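# Set the lid fully onto the box using suction arms

## Task

Seat the lid on the box so it is pressed fully down and stays there by itself, with nothing from the robot holding it; then release it and pull the tool away.

## Robot and tools

ROBOT. Two six-joint FANUC CRX arms, left_arm and right_arm. Each ends in a vacuum cup tool with no fingers. Bases in the scene frame: left_arm at (+0.038, +0.527, 0), quat_wxyz (+0.999, 0, 0, -0.052); right_arm at (+0.052, -0.332, 0), quat_wxyz (+0.999, 0, 0, +0.038). Joint ranges (rad), base to tool: waist and wrist roll about +-3.49 and +-3.93, shoulder and wrist pitch +-3.14, elbow -1.187 to 4.328, forearm roll +-3.316. Load limits: 142 N m for waist, shoulder, elbow; 35.6 N m for the three wrist joints.

FRAME. One shared scene frame: origin on the table top midway between the arms, +z up, +x out over the table, left_arm on the +y side. The words left and right are arm names, not image sides. The cup point is the middle of the suction rim; the cup points along the cup point's own +z axis. About 4 cm back from the rim the tool body and wrist camera stick out up to roughly 9 cm sideways, so leave clearance.

ROW FORMAT. Every command row is a single flat list of 16 numbers covering both arms: left x, y, z (metres), qw, qx, qy, qz (unit quaternion, w first), left suction; then the same eight for the right arm. Positions and quaternions are absolute poses for the cup point in the scene frame, not offsets. Suction is in [-1, 1]: above 0.01 means on, 0.01 or less means off, and it stays as last set. Always send both arms, even if one is idle; to keep an arm still, repeat its last reported full pose and its current suction value (a 0 is an off command).

execute_actions(actions): a list of actions; each action is a list of up to 15 rows, one row per 1/30 s step; if fewer rows are given the last row is held for the remaining steps. An empty list just reports state and images. A target more than 0.6 m from the current cup point along any of its local axes is refused for both arms; if the first action is malformed or fails this check against the last reported state, nothing moves. Every step, the commanded pose is clipped to within 70 mm and 16 degrees of the measured pose, then damped inverse kinematics drives the joints, favouring position over orientation. Far targets therefore need several actions.

move(target, speed, blocking): target is one 16-number row as above (absolute poses). Each cup point travels a straight line toward its pose; both arms finish together, over 0.5 to 10 s (cut off at 10 s). speed is m/s, 0.002 to 0.5, default 0.25; rotation up to twice that in rad/s. Suction values are applied at the start. No obstacle or arm-to-arm avoidance. Actual motion can lag, drift, or overshoot the speed, mostly near full reach. blocking=false returns after 0.5 s while motion continues; then only wait or stop are accepted until an end is reported. The result adds a move: line giving the outcome (done, off_target, moving, held, fault), any limits (paced = pose clipped; held = some steps blocked, after which the arm may jump fast) and each cup point's distance from its pose.

wait(seconds): 0 to 10; lets the scene run with last commands held, returning early if a running move ends. stop(): brakes a running move; needs stopping distance. zoom_image(camera, region): camera is cam_high, cam_left_wrist or cam_right_wrist (each 504x504); region [x0, y0, x1, y1] in pixels from the top-left, at most 504 by 504. read_manual(section): licence texts only, default "licences". finished_scene(scene): ends the current scene by its number and reports success; irreversible.

RESULTS. The state line lists each arm's cup point position and quat_wxyz; reported positions can be slightly wrong at long reach. Hand target lines show where the controller is currently steering each cup. A pose unreachable line means the clearance check altered or blocked that arm's command. suction_measured: near 0 with no seal, 0.83 or more on an airtight seal, lower with leaks. part_present turns 1 at 0.50 and back to 0 under 0.45. MOTOR HOT warns of heating from holding loads; OVER-TEMPERATURE FAULT means brakes are set until cool.

GRIPPING. Turn suction on and press the 36 mm rim flat onto a smooth face of the lid, fully covered, away from holes, seams and edges. Under vacuum the cup shortens, so the held part rides up to about 12 mm nearer the tool. Vacuum can lift a resting part even without tool motion. To release, set the lid down so it rests, switch suction off, then back off more than 15 mm. If the cup seals onto the table it pins the tool; turn suction off.

CAUTIONS. A fault stops an arm for 10 s and drops the rest of the call: joint torque reaching its load limit, or 150 N external force on the arm, tool or held item. Arms are stiff, so aim only slightly past a contact and approach slowly; faster contact hits harder. Do not let the arms strike or shove each other. Do not drop, slam or knock anything, and never let items leave the table. Loose items may occasionally be nudged by outside pushes. The lid must end fully seated with the robot not touching it.

Each tool is called as name([rows], argument=value, ...), one row to a line, values as JSON.

## Session

execute_actions(actions=[])

Scene clock: 0.00 s.
left_arm: end_effector_position=(+0.5358, +0.4764, +0.3105) suction_measured=0.00 part_present=0 end_effector_quat_wxyz=(-0.001, -0.208, +0.978, +0.000) | right_arm: end_effector_position=(+0.5498, -0.2919, +0.3094) suction_measured=0.00 part_present=0 end_effector_quat_wxyz=(-0.003, +0.219, +0.976, -0.001)
Joint positions: left_arm=[ 0.266  0.134  0.193 -0.001 -1.632  0.257] | right_arm=[ 0.266  0.133  0.189 -0.002 -1.633 -0.784]
Joint velocities: left_arm=[-0.     0.002 -0.     0.     0.     0.   ] | right_arm=[ 0.    -0.001 -0.    -0.001 -0.    -0.001]
Hand target (left_arm): +0.536, +0.476, +0.311; -0.001, -0.208, +0.978, +0.000
Hand target (right_arm): +0.550, -0.292, +0.309; -0.003, +0.219, +0.976, -0.001

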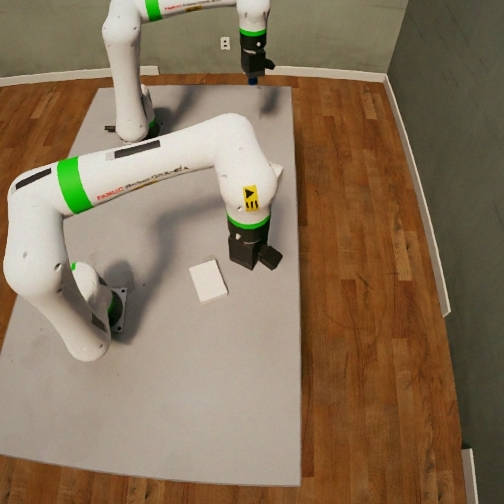

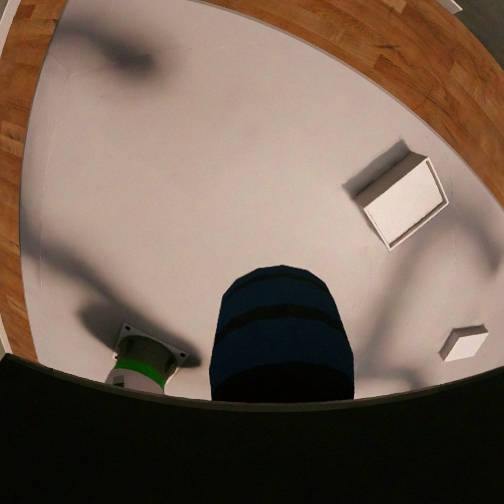

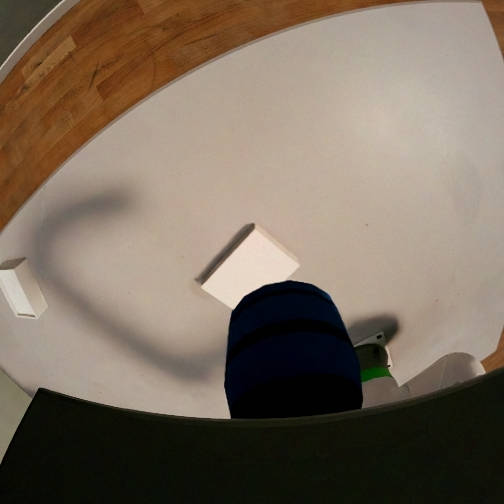

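move(target=[0.52,0.25,0.25,0,0,1,0,0,0.38,-0.22,0.12,0,0,1,0,0], speed=0.4)

Scene clock: 6.87 s.
left_arm: end_effector_position=(+0.5206, +0.2497, +0.2498) suction_measured=0.00 part_present=0 end_effector_quat_wxyz=(+0.000, +0.000, +1.000, +0.000) | right_arm: end_effector_position=(+0.3791, -0.2215, +0.1204) suction_measured=0.00 part_present=0 end_effector_quat_wxyz=(+0.000, +0.000, +1.000, -0.001)
Joint positions: left_arm=[-0.182  0.277  0.222 -0.001 -1.516  0.286] | right_arm=[ 0.637 -0.195 -0.579  0.002 -1.188 -0.715]
Joint velocities: left_arm=[-0.     0.003  0.001  0.    -0.    -0.001] | right_arm=[ 0.002 -0.001 -0.001 -0.     0.001 -0.003]
Hand target (left_arm): +0.521, +0.250, +0.250; +0.000, +0.000, +1.000, +0.001
Hand target (right_arm): +0.379, -0.221, +0.120; +0.000, +0.000, +1.000, -0.001
Off the commanded pose (left_arm): 0.001 m, 0 deg.
Off the commanded pose (right_arm): 0.002 m, 0 deg.
move: done; limits=paced

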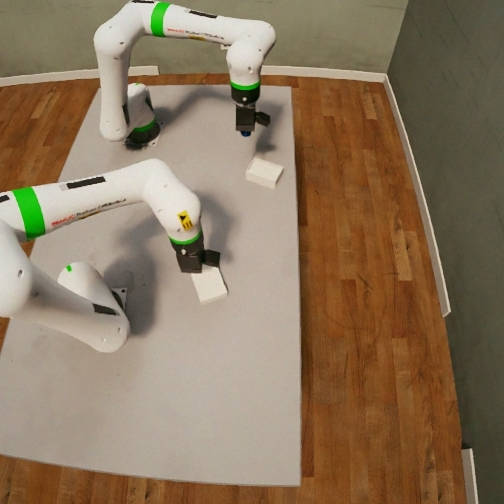

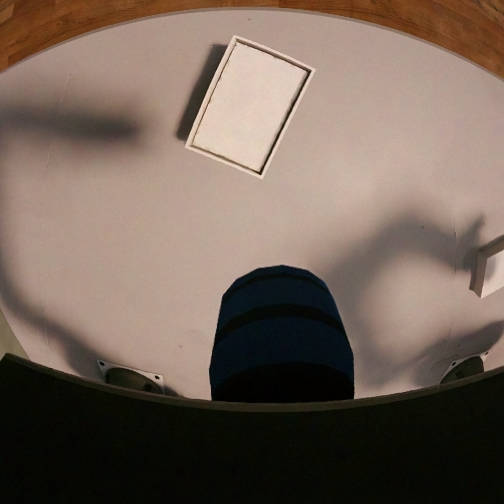

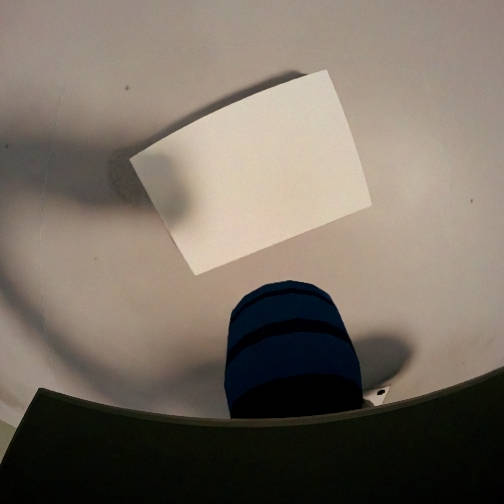

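move(target=[0.54,0.27,0.16,0,0.191,0.982,0,0,0.405,-0.212,0.07,0,-0.165,0.986,0,0])

Scene clock: 13.37 s.
left_arm: end_effector_position=(+0.5397, +0.2701, +0.1600) suction_measured=0.00 part_present=0 end_effector_quat_wxyz=(-0.000, +0.191, +0.982, -0.000) | right_arm: end_effector_position=(+0.4048, -0.2121, +0.0700) suction_measured=0.00 part_present=0 end_effector_quat_wxyz=(+0.000, -0.165, +0.986, +0.000)
Joint positions: left_arm=[-0.136  0.328  0.077  0.    -1.319 -0.144] | right_arm=[ 0.607 -0.053 -0.586 -0.    -1.038 -0.353]
Joint velocities: left_arm=[ 0.    -0.    -0.002  0.001  0.001 -0.001] | right_arm=[-0.     0.001 -0.     0.001  0.     0.003]
Hand target (left_arm): +0.540, +0.270, +0.160; -0.000, +0.191, +0.982, -0.000
Hand target (right_arm): +0.405, -0.212, +0.070; +0.000, -0.165, +0.986, +0.000
Off the commanded pose (left_arm): 0.000 m, 0 deg.
Off the commanded pose (right_arm): 0.000 m, 0 deg.
move: done

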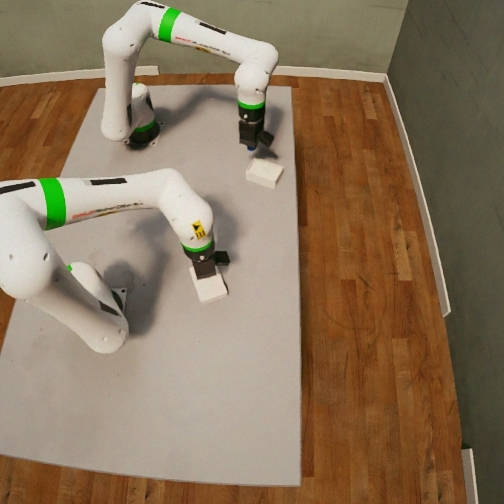

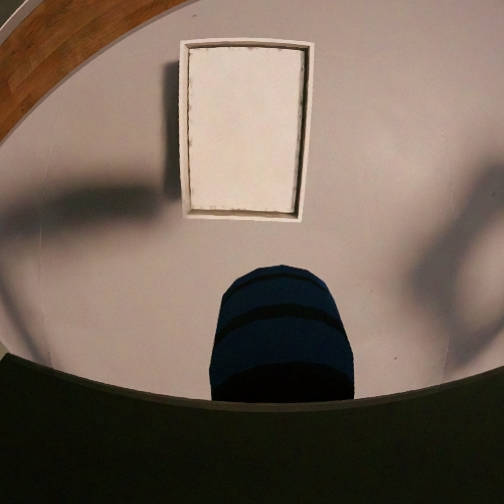

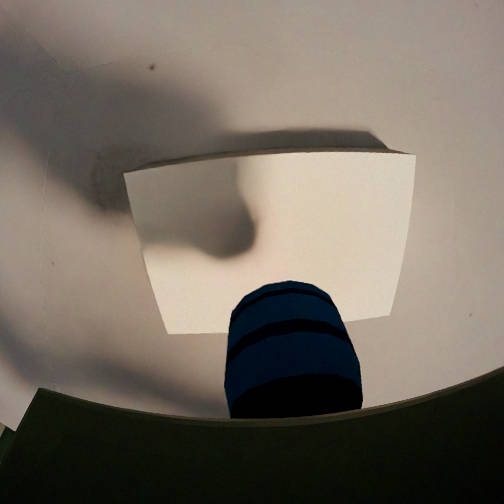

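move(target=[0.52,0.30,0.16,0,0.191,0.982,0,0,0.405,-0.212,0.036,0,-0.165,0.986,0,1], speed=0.05)

Scene clock: 18.50 s.
left_arm: end_effector_position=(+0.5199, +0.3000, +0.1601) suction_measured=0.00 part_present=0 end_effector_quat_wxyz=(-0.000, +0.191, +0.982, +0.000) | right_arm: end_effector_position=(+0.4049, -0.2121, +0.0361) suction_measured=0.00 part_present=0 end_effector_quat_wxyz=(+0.000, -0.165, +0.986, -0.000)
Joint positions: left_arm=[-0.089  0.253 -0.019 -0.    -1.298 -0.191] | right_arm=[ 0.607  0.003 -0.626  0.    -0.942 -0.352]
Joint velocities: left_arm=[ 0.001 -0.001 -0.002  0.001  0.    -0.   ] | right_arm=[ 0.     0.     0.    -0.     0.001  0.   ]
Hand target (left_arm): +0.520, +0.300, +0.160; -0.000, +0.191, +0.982, -0.000
Hand target (right_arm): +0.405, -0.212, +0.036; +0.000, -0.165, +0.986, -0.000
Off the commanded pose (left_arm): 0.000 m, 0 deg.
Off the commanded pose (right_arm): 0.000 m, 0 deg.
move: done

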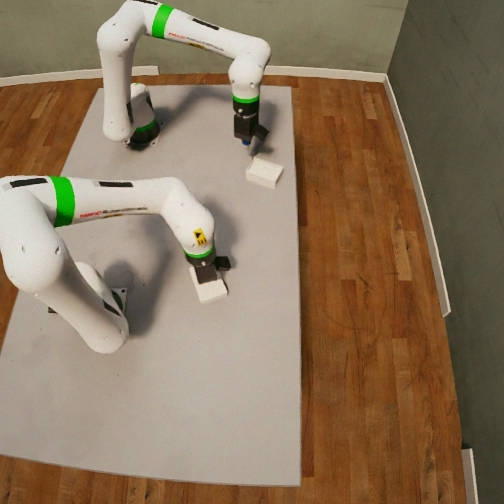

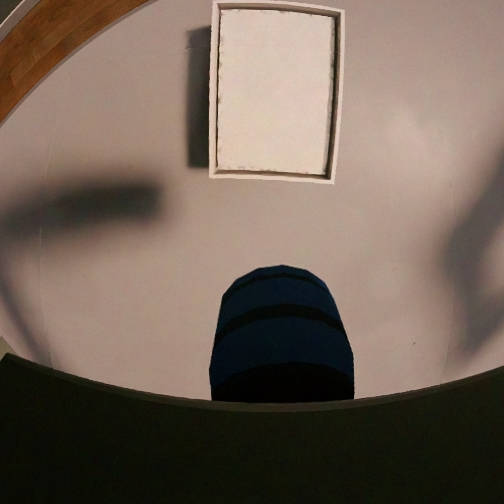

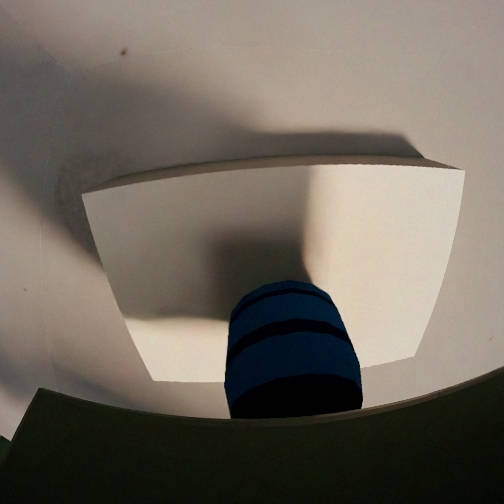

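move(target=[0.52,0.30,0.16,0,0.191,0.982,0,0,0.405,-0.212,0.022,0,-0.165,0.986,0,1], speed=0.03)

Scene clock: 22.63 s.
left_arm: end_effector_position=(+0.5200, +0.3000, +0.1600) suction_measured=0.00 part_present=0 end_effector_quat_wxyz=(-0.000, +0.191, +0.982, -0.000) | right_arm: end_effector_position=(+0.4050, -0.2121, +0.0221) suction_measured=0.94 part_present=1 end_effector_quat_wxyz=(+0.000, -0.165, +0.986, -0.000)
Joint positions: left_arm=[-0.089  0.254 -0.019  0.    -1.298 -0.191] | right_arm=[ 0.607  0.029 -0.641  0.    -0.901 -0.352]
Joint velocities: left_arm=[-0.     0.    -0.    -0.001 -0.    -0.   ] | right_arm=[ 0.     0.002 -0.     0.001  0.001  0.001]
Hand target (left_arm): +0.520, +0.300, +0.160; +0.000, +0.191, +0.982, -0.000
Hand target (right_arm): +0.405, -0.212, +0.022; +0.000, -0.165, +0.986, -0.000
Off the commanded pose (left_arm): 0.000 m, 0 deg.
Off the commanded pose (right_arm): 0.000 m, 0 deg.
move: done

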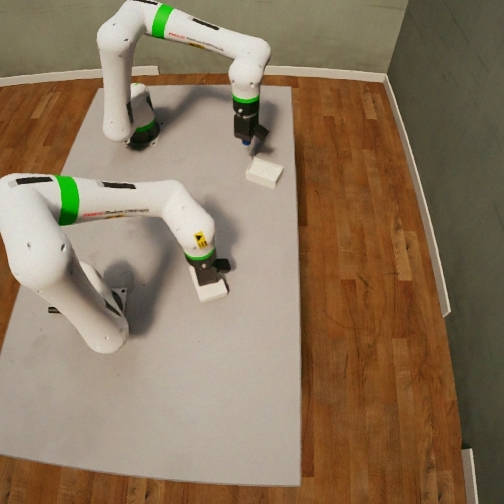

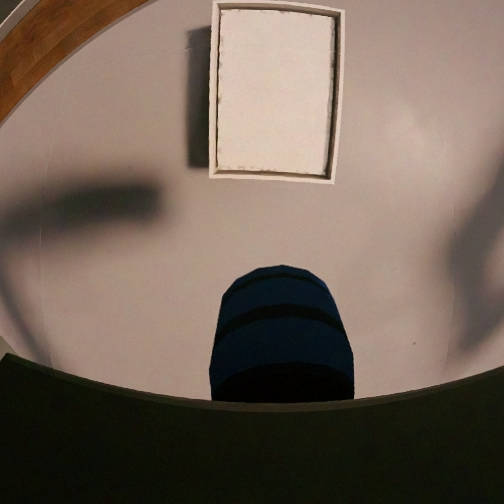

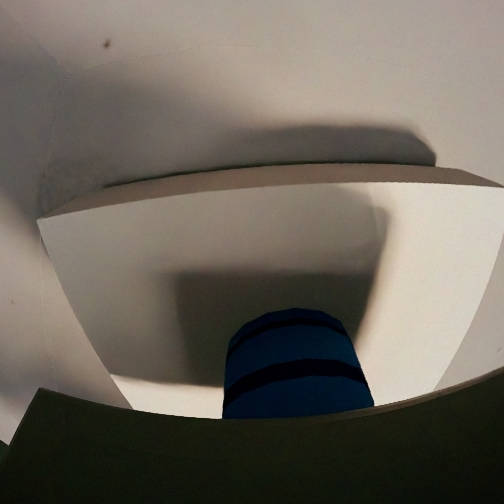

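move(target=[0.42,0.42,0.16,0,0.191,0.982,0,0,0.43,-0.15,0.09,0,-0.165,0.986,0,1])

move(target=[0.36,0.40,0.06,0.376,0.176,0.907,-0.073,0,0.585,0.235,0.085,0,-0.559,0.829,0,1], speed=0.3)

Scene clock: 33.50 s.
left_arm: end_effector_position=(+0.4197, +0.4198, +0.1605) suction_measured=0.00 part_present=0 end_effector_quat_wxyz=(-0.000, +0.191, +0.982, -0.000) | right_arm: end_effector_position=(+0.4302, -0.1498, +0.0898) suction_measured=1.00 part_present=1 end_effector_quat_wxyz=(+0.000, -0.165, +0.986, -0.000)
Joint positions: left_arm=[ 0.165 -0.088 -0.388  0.001 -1.271 -0.445] | right_arm=[ 0.687  0.042 -0.438  0.    -1.09  -0.432]
Joint velocities: left_arm=[ 0.001  0.    -0.001  0.    -0.    -0.002] | right_arm=[ 0.    -0.     0.    -0.     0.    -0.001]
Hand target (left_arm): +0.420, +0.420, +0.160; -0.000, +0.191, +0.982, -0.000
Hand target (right_arm): +0.430, -0.150, +0.090; +0.000, -0.165, +0.986, -0.000
Off the commanded pose (left_arm): 0.001 m, 0 deg.
Off the commanded pose (right_arm): 0.000 m, 0 deg.
move: done

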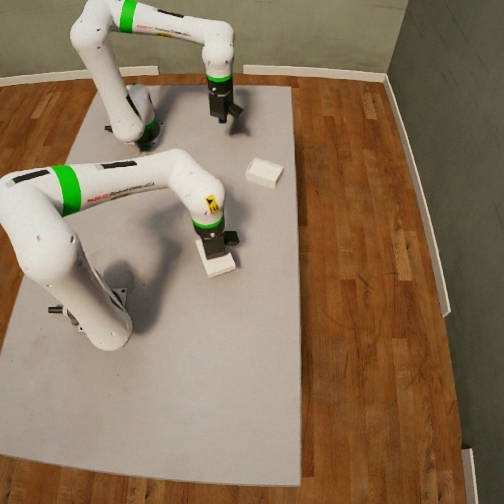

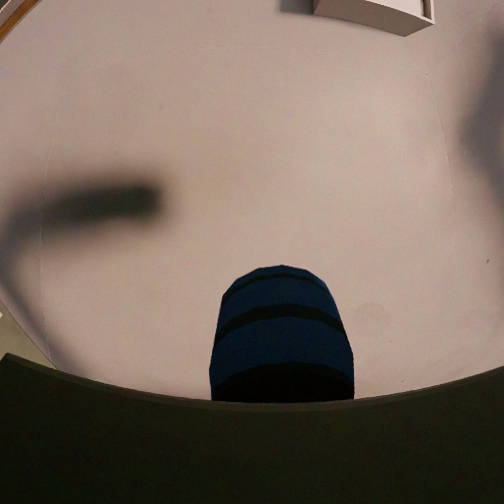

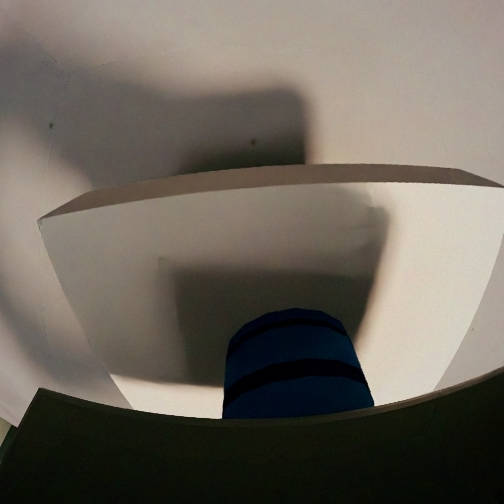

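Scene clock: 36.23 s.
left_arm: end_effector_position=(+0.3602, +0.3989, +0.0609) suction_measured=0.00 part_present=0 end_effector_quat_wxyz=(+0.296, +0.150, +0.943, +0.024) | right_arm: end_effector_position=(+0.5845, +0.2355, +0.0841) suction_measured=1.00 part_present=1 end_effector_quat_wxyz=(-0.000, -0.559, +0.829, -0.001)
Joint positions: left_arm=[ 0.187 -0.625 -1.186  0.22  -0.422 -0.573] | right_arm=[ 0.909  0.968  0.905  0.001 -1.508  0.202]
Joint velocities: left_arm=[-0.023 -0.008  0.001 -0.057  0.028  0.078] | right_arm=[-0.    -0.001 -0.    -0.001  0.     0.   ]
Hand target (left_arm): +0.360, +0.399, +0.061; +0.297, +0.150, +0.943, +0.025
Hand target (right_arm): +0.585, +0.236, +0.084; -0.000, -0.559, +0.829, -0.001
Off the commanded pose (left_arm): 0.001 m, 15 deg.
Off the commanded pose (right_arm): 0.001 m, 0 deg.
joint sent to its limit (left arm) — the command would take joint 3 (elbow) past its lower limit, so that joint was sent only as far as its limit.
move: off_target (left_arm)

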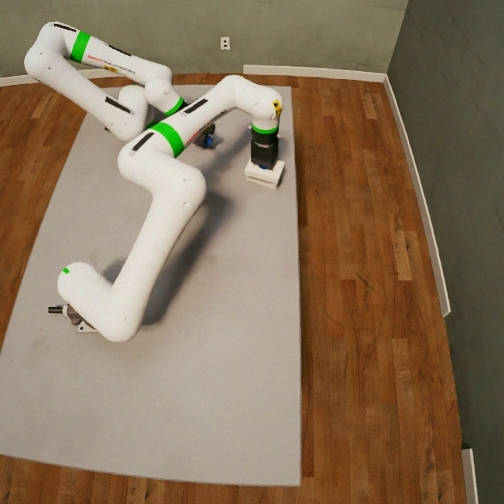

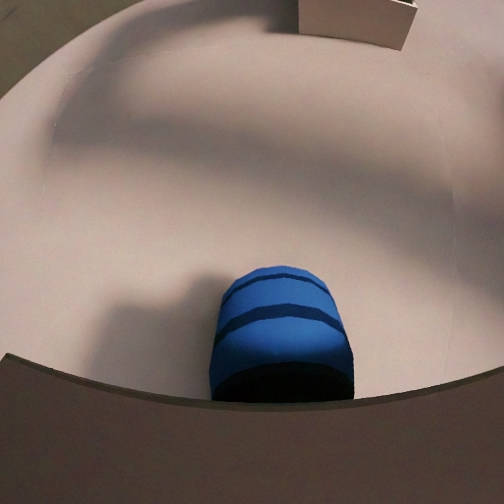

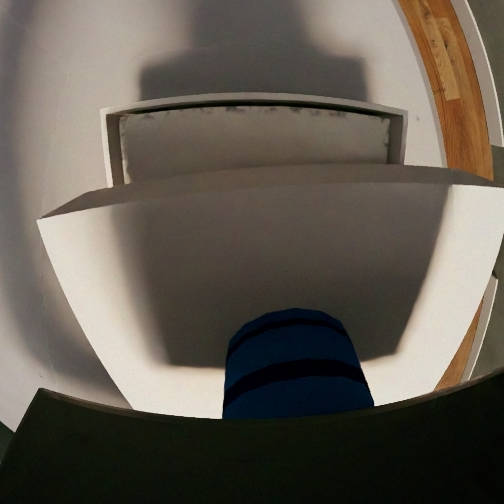

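move(target=[0.36,0.399,0.061,0.297,0.15,0.943,0.025,0,0.588,0.253,0.075,0,-0.534,0.846,0,1], speed=0.06)

Scene clock: 40.37 s.
left_arm: end_effector_position=(+0.3600, +0.3990, +0.0610) suction_measured=0.00 part_present=0 end_effector_quat_wxyz=(+0.297, +0.150, +0.943, +0.025) | right_arm: end_effector_position=(+0.5880, +0.2530, +0.0750) suction_measured=1.00 part_present=1 end_effector_quat_wxyz=(+0.000, -0.534, +0.846, -0.000)
Joint positions: left_arm=[ 0.186 -0.627 -1.186  0.216 -0.421 -0.567] | right_arm=[ 0.917  1.034  1.003  0.    -1.539  0.132]
Joint velocities: left_arm=[-0.     0.    -0.    -0.001 -0.    -0.   ] | right_arm=[-0.     0.003  0.005 -0.001 -0.003 -0.001]
Hand target (left_arm): +0.360, +0.399, +0.061; +0.297, +0.150, +0.943, +0.025
Hand target (right_arm): +0.588, +0.253, +0.075; +0.000, -0.534, +0.846, -0.000
Off the commanded pose (left_arm): 0.000 m, 0 deg.
Off the commanded pose (right_arm): 0.000 m, 0 deg.
joint sent to its limit (left arm) — the command would take joint 3 (elbow) past its lower limit, so that joint was sent only as far as its limit.
move: done

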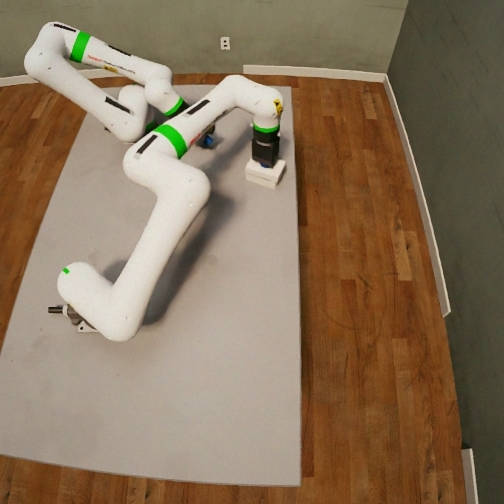

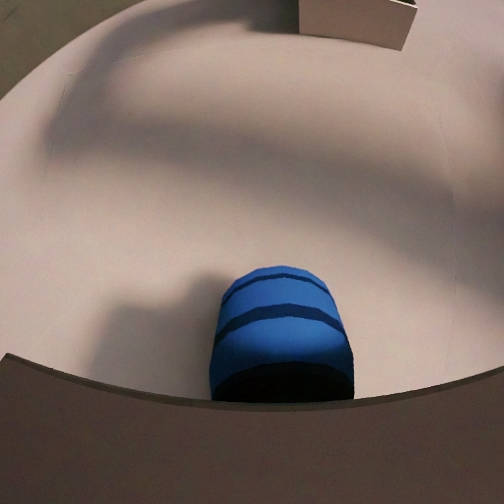

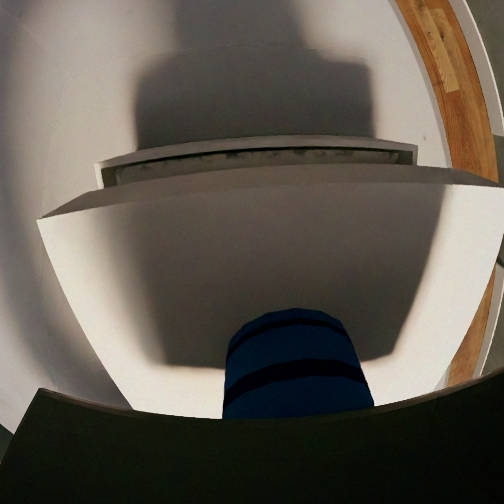

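move(target=[0.36,0.399,0.061,0.297,0.15,0.943,0.025,0,0.5865,0.2592,0.067,0,-0.534,0.846,0,1], speed=0.03)

zoom_image(camera="cam_right_wrist", region=[0,100,504,260])

zoom_image(camera="cam_high", region=[225,140,305,200])

Scene clock: 44.70 s.
left_arm: end_effector_position=(+0.3600, +0.3990, +0.0610) suction_measured=0.00 part_present=0 end_effector_quat_wxyz=(+0.297, +0.150, +0.943, +0.025) | right_arm: end_effector_position=(+0.5865, +0.2592, +0.0670) suction_measured=1.00 part_present=1 end_effector_quat_wxyz=(+0.000, -0.534, +0.846, -0.000)
Joint positions: left_arm=[ 0.186 -0.627 -1.186  0.216 -0.421 -0.567] | right_arm=[ 0.923  1.052  1.017  0.    -1.535  0.126]
Joint velocities: left_arm=[-0.    -0.001 -0.001 -0.    -0.    -0.001] | right_arm=[ 0.     0.001  0.001 -0.     0.    -0.002]
Hand target (left_arm): +0.360, +0.399, +0.061; +0.297, +0.150, +0.943, +0.025
Hand target (right_arm): +0.586, +0.259, +0.067; +0.000, -0.534, +0.846, -0.000
Off the commanded pose (left_arm): 0.000 m, 0 deg.
Off the commanded pose (right_arm): 0.000 m, 0 deg.
joint sent to its limit (left arm) — the command would take joint 3 (elbow) past its lower limit, so that joint was sent only as far as its limit.
move: done

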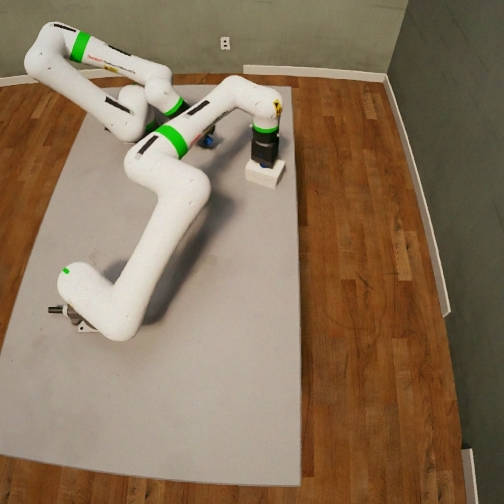

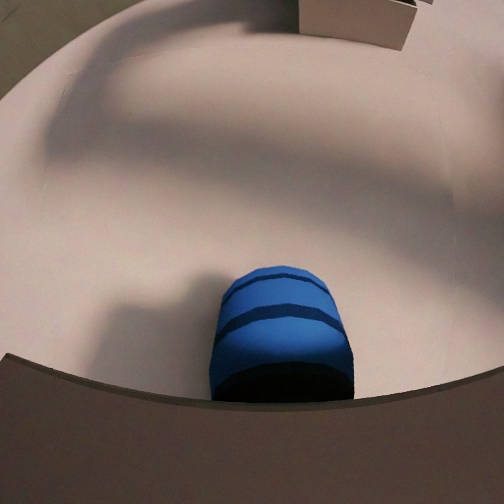

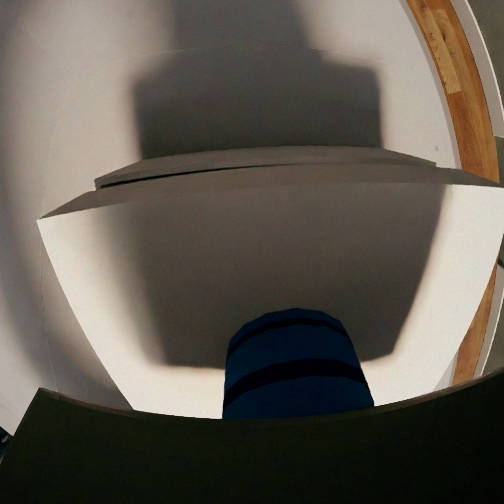

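Region (0, 100, 504, 260) of cam_right_wrist's 504x504 image, scaled by 1.000; it fills the top 160 rows of this view, and the rest is white.

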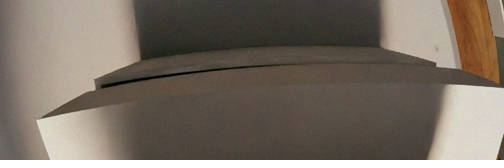

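Region (225, 140, 305, 200) of cam_high's 504x504 image, scaled by 6.300, with more detail than that image has; it fills the top 378 rows of this view, and the rest is white.

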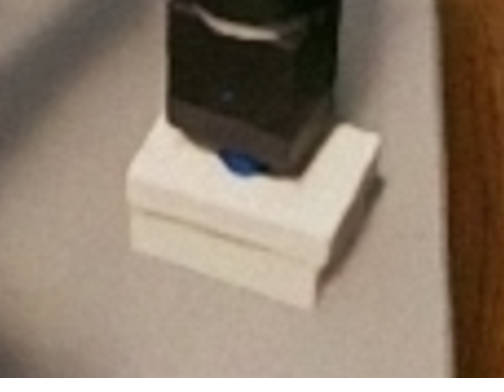

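move(target=[0.36,0.399,0.061,0.297,0.15,0.943,0.025,0,0.5867,0.263,0.063,0,-0.526,0.8505,0,1], speed=0.02)

move(target=[0.36,0.399,0.061,0.297,0.15,0.943,0.025,0,0.5867,0.263,0.054,0,-0.526,0.8505,0,1], speed=0.015)

zoom_image(camera="cam_high", region=[225,140,305,200])

Scene clock: 50.03 s.
left_arm: end_effector_position=(+0.3600, +0.3990, +0.0610) suction_measured=0.00 part_present=0 end_effector_quat_wxyz=(+0.297, +0.150, +0.943, +0.025) | right_arm: end_effector_position=(+0.5867, +0.2630, +0.0630) suction_measured=1.00 part_present=1 end_effector_quat_wxyz=(+0.000, -0.526, +0.850, -0.000)
Joint positions: left_arm=[ 0.186 -0.627 -1.186  0.216 -0.421 -0.567] | right_arm=[ 0.925  1.067  1.035  0.    -1.538  0.106]
Joint velocities: left_arm=[-0.    -0.     0.    -0.    -0.     0.001] | right_arm=[-0.     0.001  0.001  0.    -0.001 -0.002]
Hand target (left_arm): +0.360, +0.399, +0.061; +0.297, +0.150, +0.943, +0.025
Hand target (right_arm): +0.587, +0.263, +0.063; +0.000, -0.526, +0.850, -0.000
Off the commanded pose (left_arm): 0.000 m, 0 deg.
Off the commanded pose (right_arm): 0.000 m, 0 deg.
joint sent to its limit (left arm) — the command would take joint 3 (elbow) past its lower limit, so that joint was sent only as far as its limit.
move: done

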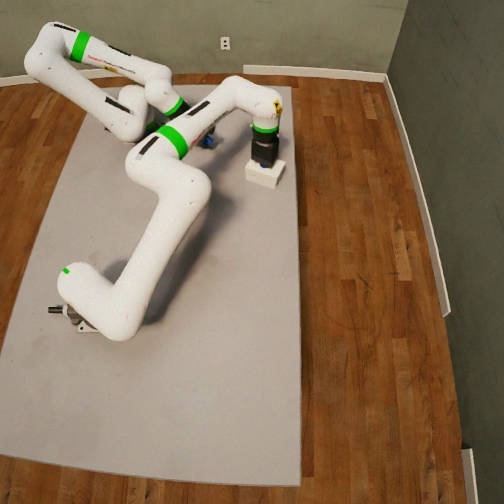

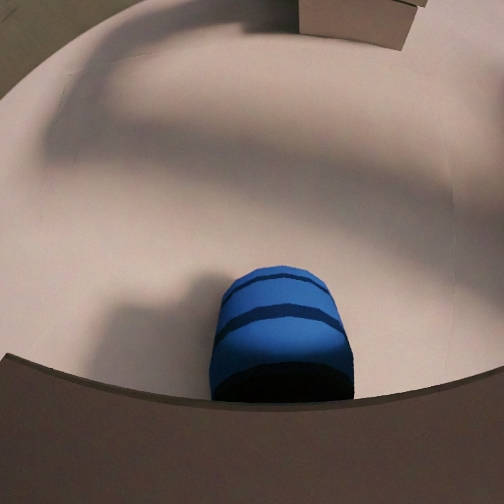

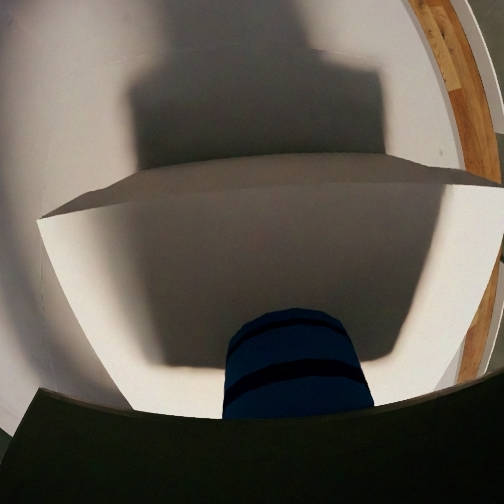

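Scene clock: 50.87 s.
left_arm: end_effector_position=(+0.3600, +0.3990, +0.0610) suction_measured=0.00 part_present=0 end_effector_quat_wxyz=(+0.297, +0.150, +0.943, +0.025) | right_arm: end_effector_position=(+0.5866, +0.2630, +0.0540) suction_measured=1.00 part_present=1 end_effector_quat_wxyz=(-0.000, -0.526, +0.850, +0.000)
Joint positions: left_arm=[ 0.186 -0.627 -1.186  0.216 -0.421 -0.567] | right_arm=[ 0.925  1.069  1.017 -0.    -1.519  0.106]
Joint velocities: left_arm=[ 0.     0.    -0.    -0.001  0.     0.002] | right_arm=[ 0.    -0.    -0.001 -0.001  0.001  0.   ]
Hand target (left_arm): +0.360, +0.399, +0.061; +0.297, +0.150, +0.943, +0.025
Hand target (right_arm): +0.587, +0.263, +0.054; -0.000, -0.526, +0.850, -0.000
Off the commanded pose (left_arm): 0.000 m, 0 deg.
Off the commanded pose (right_arm): 0.000 m, 0 deg.
joint sent to its limit (left arm) — the command would take joint 3 (elbow) past its lower limit, so that joint was sent only as far as its limit.
move: done

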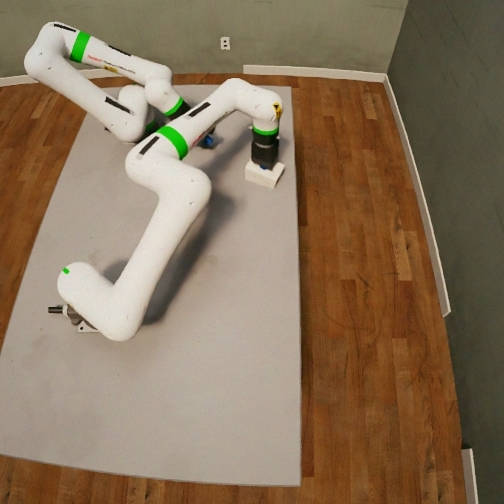

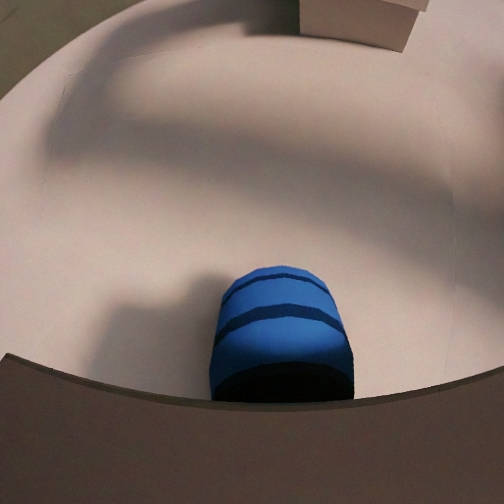

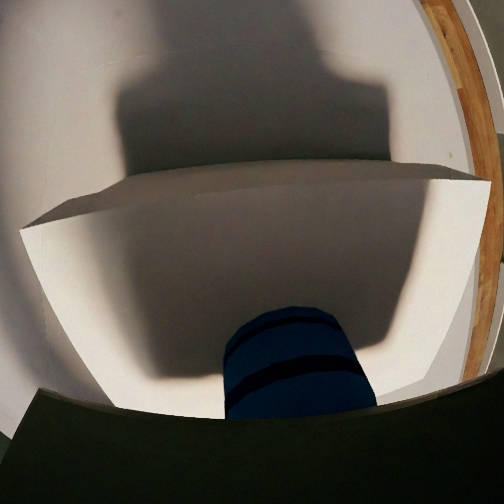

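Region (225, 140, 305, 200) of cam_high's 504x504 image, scaled by 6.300, with more detail than that image has; it fills the top 378 rows of this view, and the rest is white.

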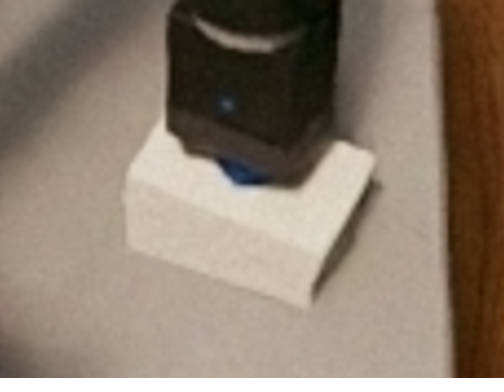

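move(target=[0.36,0.399,0.061,0.297,0.15,0.943,0.025,0,0.5856,0.2643,0.060,0,-0.517,0.856,0,1], speed=0.015)

move(target=[0.36,0.399,0.061,0.297,0.15,0.943,0.025,0,0.5856,0.2643,0.053,0,-0.517,0.856,0,1], speed=0.015)

zoom_image(camera="cam_left_wrist", region=[270,0,450,70])

Scene clock: 57.07 s.
left_arm: end_effector_position=(+0.3600, +0.3990, +0.0610) suction_measured=0.00 part_present=0 end_effector_quat_wxyz=(+0.297, +0.150, +0.943, +0.025) | right_arm: end_effector_position=(+0.5856, +0.2643, +0.0600) suction_measured=1.00 part_present=1 end_effector_quat_wxyz=(+0.000, -0.517, +0.856, +0.000)
Joint positions: left_arm=[ 0.186 -0.627 -1.186  0.216 -0.421 -0.567] | right_arm=[ 0.927  1.069  1.031  0.    -1.533  0.083]
Joint velocities: left_arm=[-0.     0.001 -0.001 -0.    -0.     0.001] | right_arm=[-0.     0.001  0.001 -0.001 -0.001 -0.002]
Hand target (left_arm): +0.360, +0.399, +0.061; +0.297, +0.150, +0.943, +0.025
Hand target (right_arm): +0.586, +0.264, +0.060; +0.000, -0.517, +0.856, -0.000
Off the commanded pose (left_arm): 0.000 m, 0 deg.
Off the commanded pose (right_arm): 0.000 m, 0 deg.
joint sent to its limit (left arm) — the command would take joint 3 (elbow) past its lower limit, so that joint was sent only as far as its limit.
move: done

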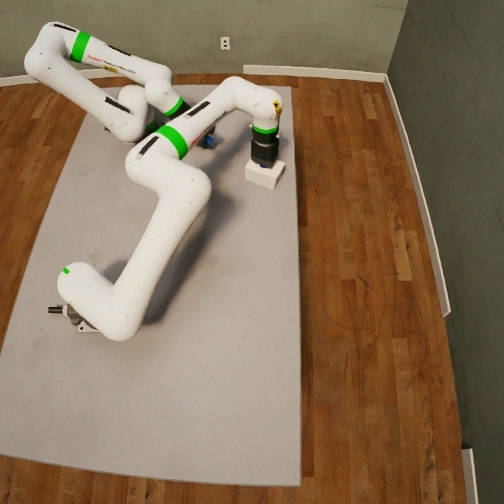

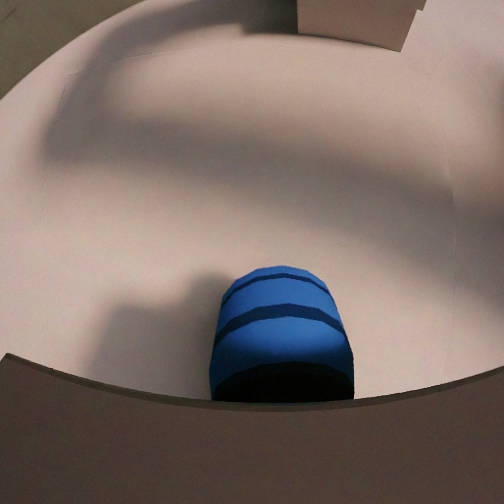

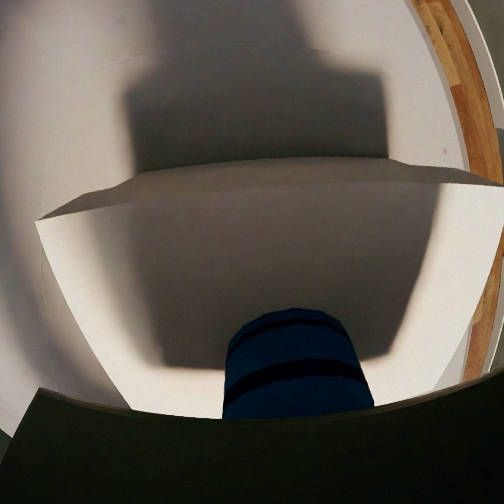

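Scene clock: 57.77 s.
left_arm: end_effector_position=(+0.3600, +0.3990, +0.0610) suction_measured=0.00 part_present=0 end_effector_quat_wxyz=(+0.297, +0.150, +0.943, +0.025) | right_arm: end_effector_position=(+0.5856, +0.2643, +0.0530) suction_measured=1.00 part_present=1 end_effector_quat_wxyz=(-0.000, -0.517, +0.856, -0.000)
Joint positions: left_arm=[ 0.186 -0.627 -1.186  0.216 -0.421 -0.567] | right_arm=[ 0.927  1.07   1.017  0.    -1.518  0.083]
Joint velocities: left_arm=[-0.    -0.001 -0.     0.     0.     0.001] | right_arm=[ 0.     0.    -0.002 -0.     0.    -0.   ]
Hand target (left_arm): +0.360, +0.399, +0.061; +0.297, +0.150, +0.943, +0.025
Hand target (right_arm): +0.586, +0.264, +0.053; -0.000, -0.517, +0.856, -0.000
Off the commanded pose (left_arm): 0.000 m, 0 deg.
Off the commanded pose (right_arm): 0.000 m, 0 deg.
joint sent to its limit (left arm) — the command would take joint 3 (elbow) past its lower limit, so that joint was sent only as far as its limit.
move: done

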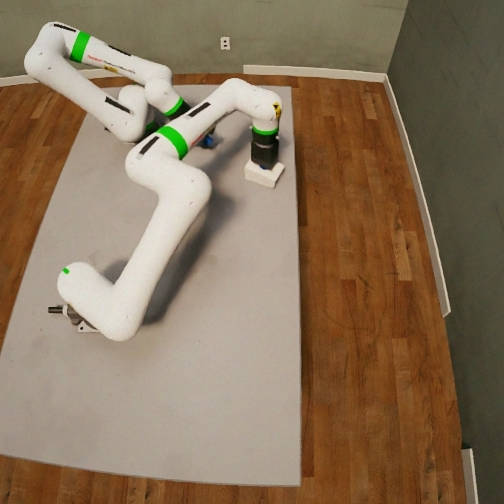

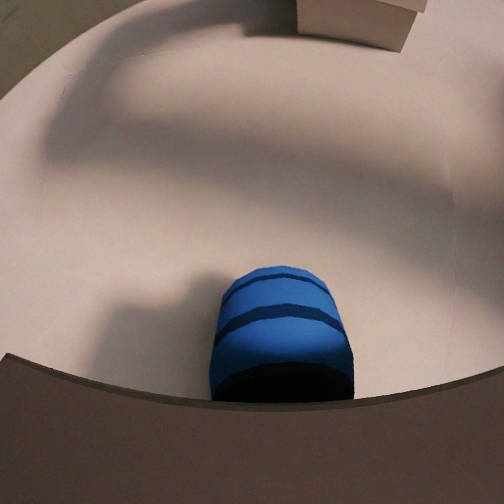

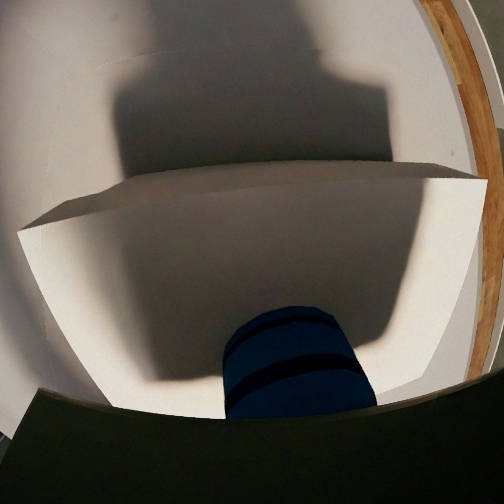

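Region (270, 0, 450, 70) of cam_left_wrist's 504x504 image, scaled by 2.800, with more detail than that image has.

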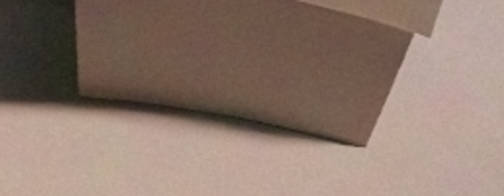

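move(target=[0.42,0.38,0.06,0.376,0.176,0.907,-0.073,0,0.5856,0.2643,0.064,0,-0.517,0.856,0,1], speed=0.1)

zoom_image(camera="cam_left_wrist", region=[200,0,504,200])

Scene clock: 62.67 s.
left_arm: end_effector_position=(+0.4204, +0.3795, +0.0605) suction_measured=0.00 part_present=0 end_effector_quat_wxyz=(+0.306, +0.164, +0.938, -0.018) | right_arm: end_effector_position=(+0.5856, +0.2644, +0.0640) suction_measured=1.00 part_present=1 end_effector_quat_wxyz=(+0.000, -0.517, +0.856, +0.000)
Joint positions: left_arm=[ 0.052 -0.343 -1.186  0.747 -0.154 -1.003] | right_arm=[ 0.927  1.068  1.04  -0.    -1.542  0.083]
Joint velocities: left_arm=[ 0.008  0.002 -0.001  0.059 -0.031 -0.072] | right_arm=[ 0.     0.001 -0.    -0.    -0.     0.001]
Hand target (left_arm): +0.420, +0.380, +0.061; +0.305, +0.165, +0.938, -0.019
Hand target (right_arm): +0.586, +0.264, +0.064; -0.000, -0.517, +0.856, +0.000
Off the commanded pose (left_arm): 0.001 m, 11 deg.
Off the commanded pose (right_arm): 0.000 m, 0 deg.
joint sent to its limit (left arm) — the command would take joint 3 (elbow) past its lower limit, so that joint was sent only as far as its limit.
move: off_target (left_arm)

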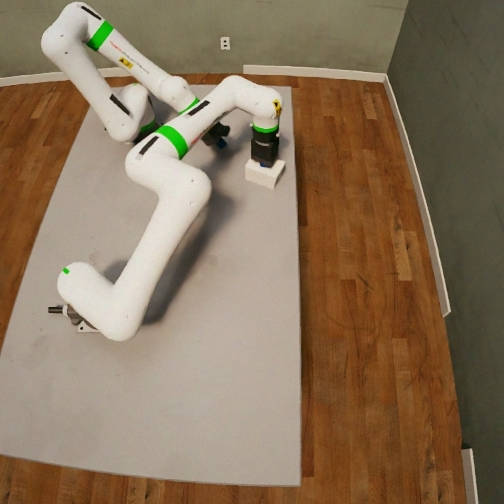

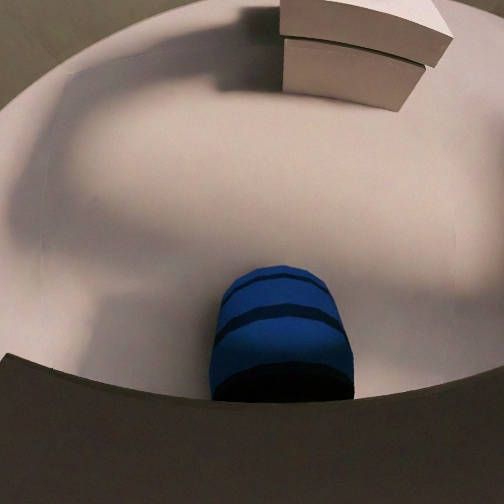

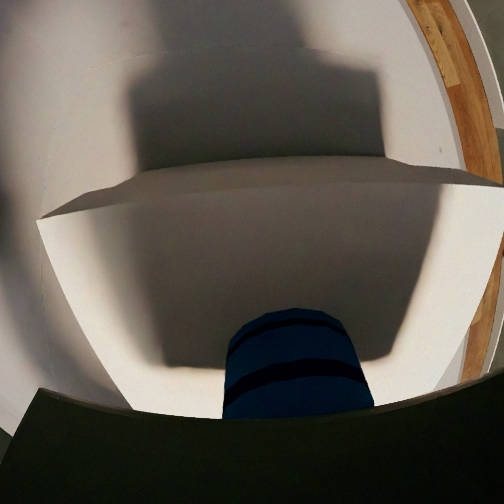

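Region (200, 0, 504, 200) of cam_left_wrist's 504x504 image, scaled by 1.658, with more detail than that image has; it fills the top 332 rows of this view, and the rest is white.

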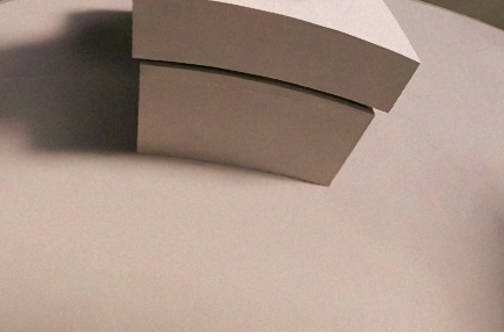

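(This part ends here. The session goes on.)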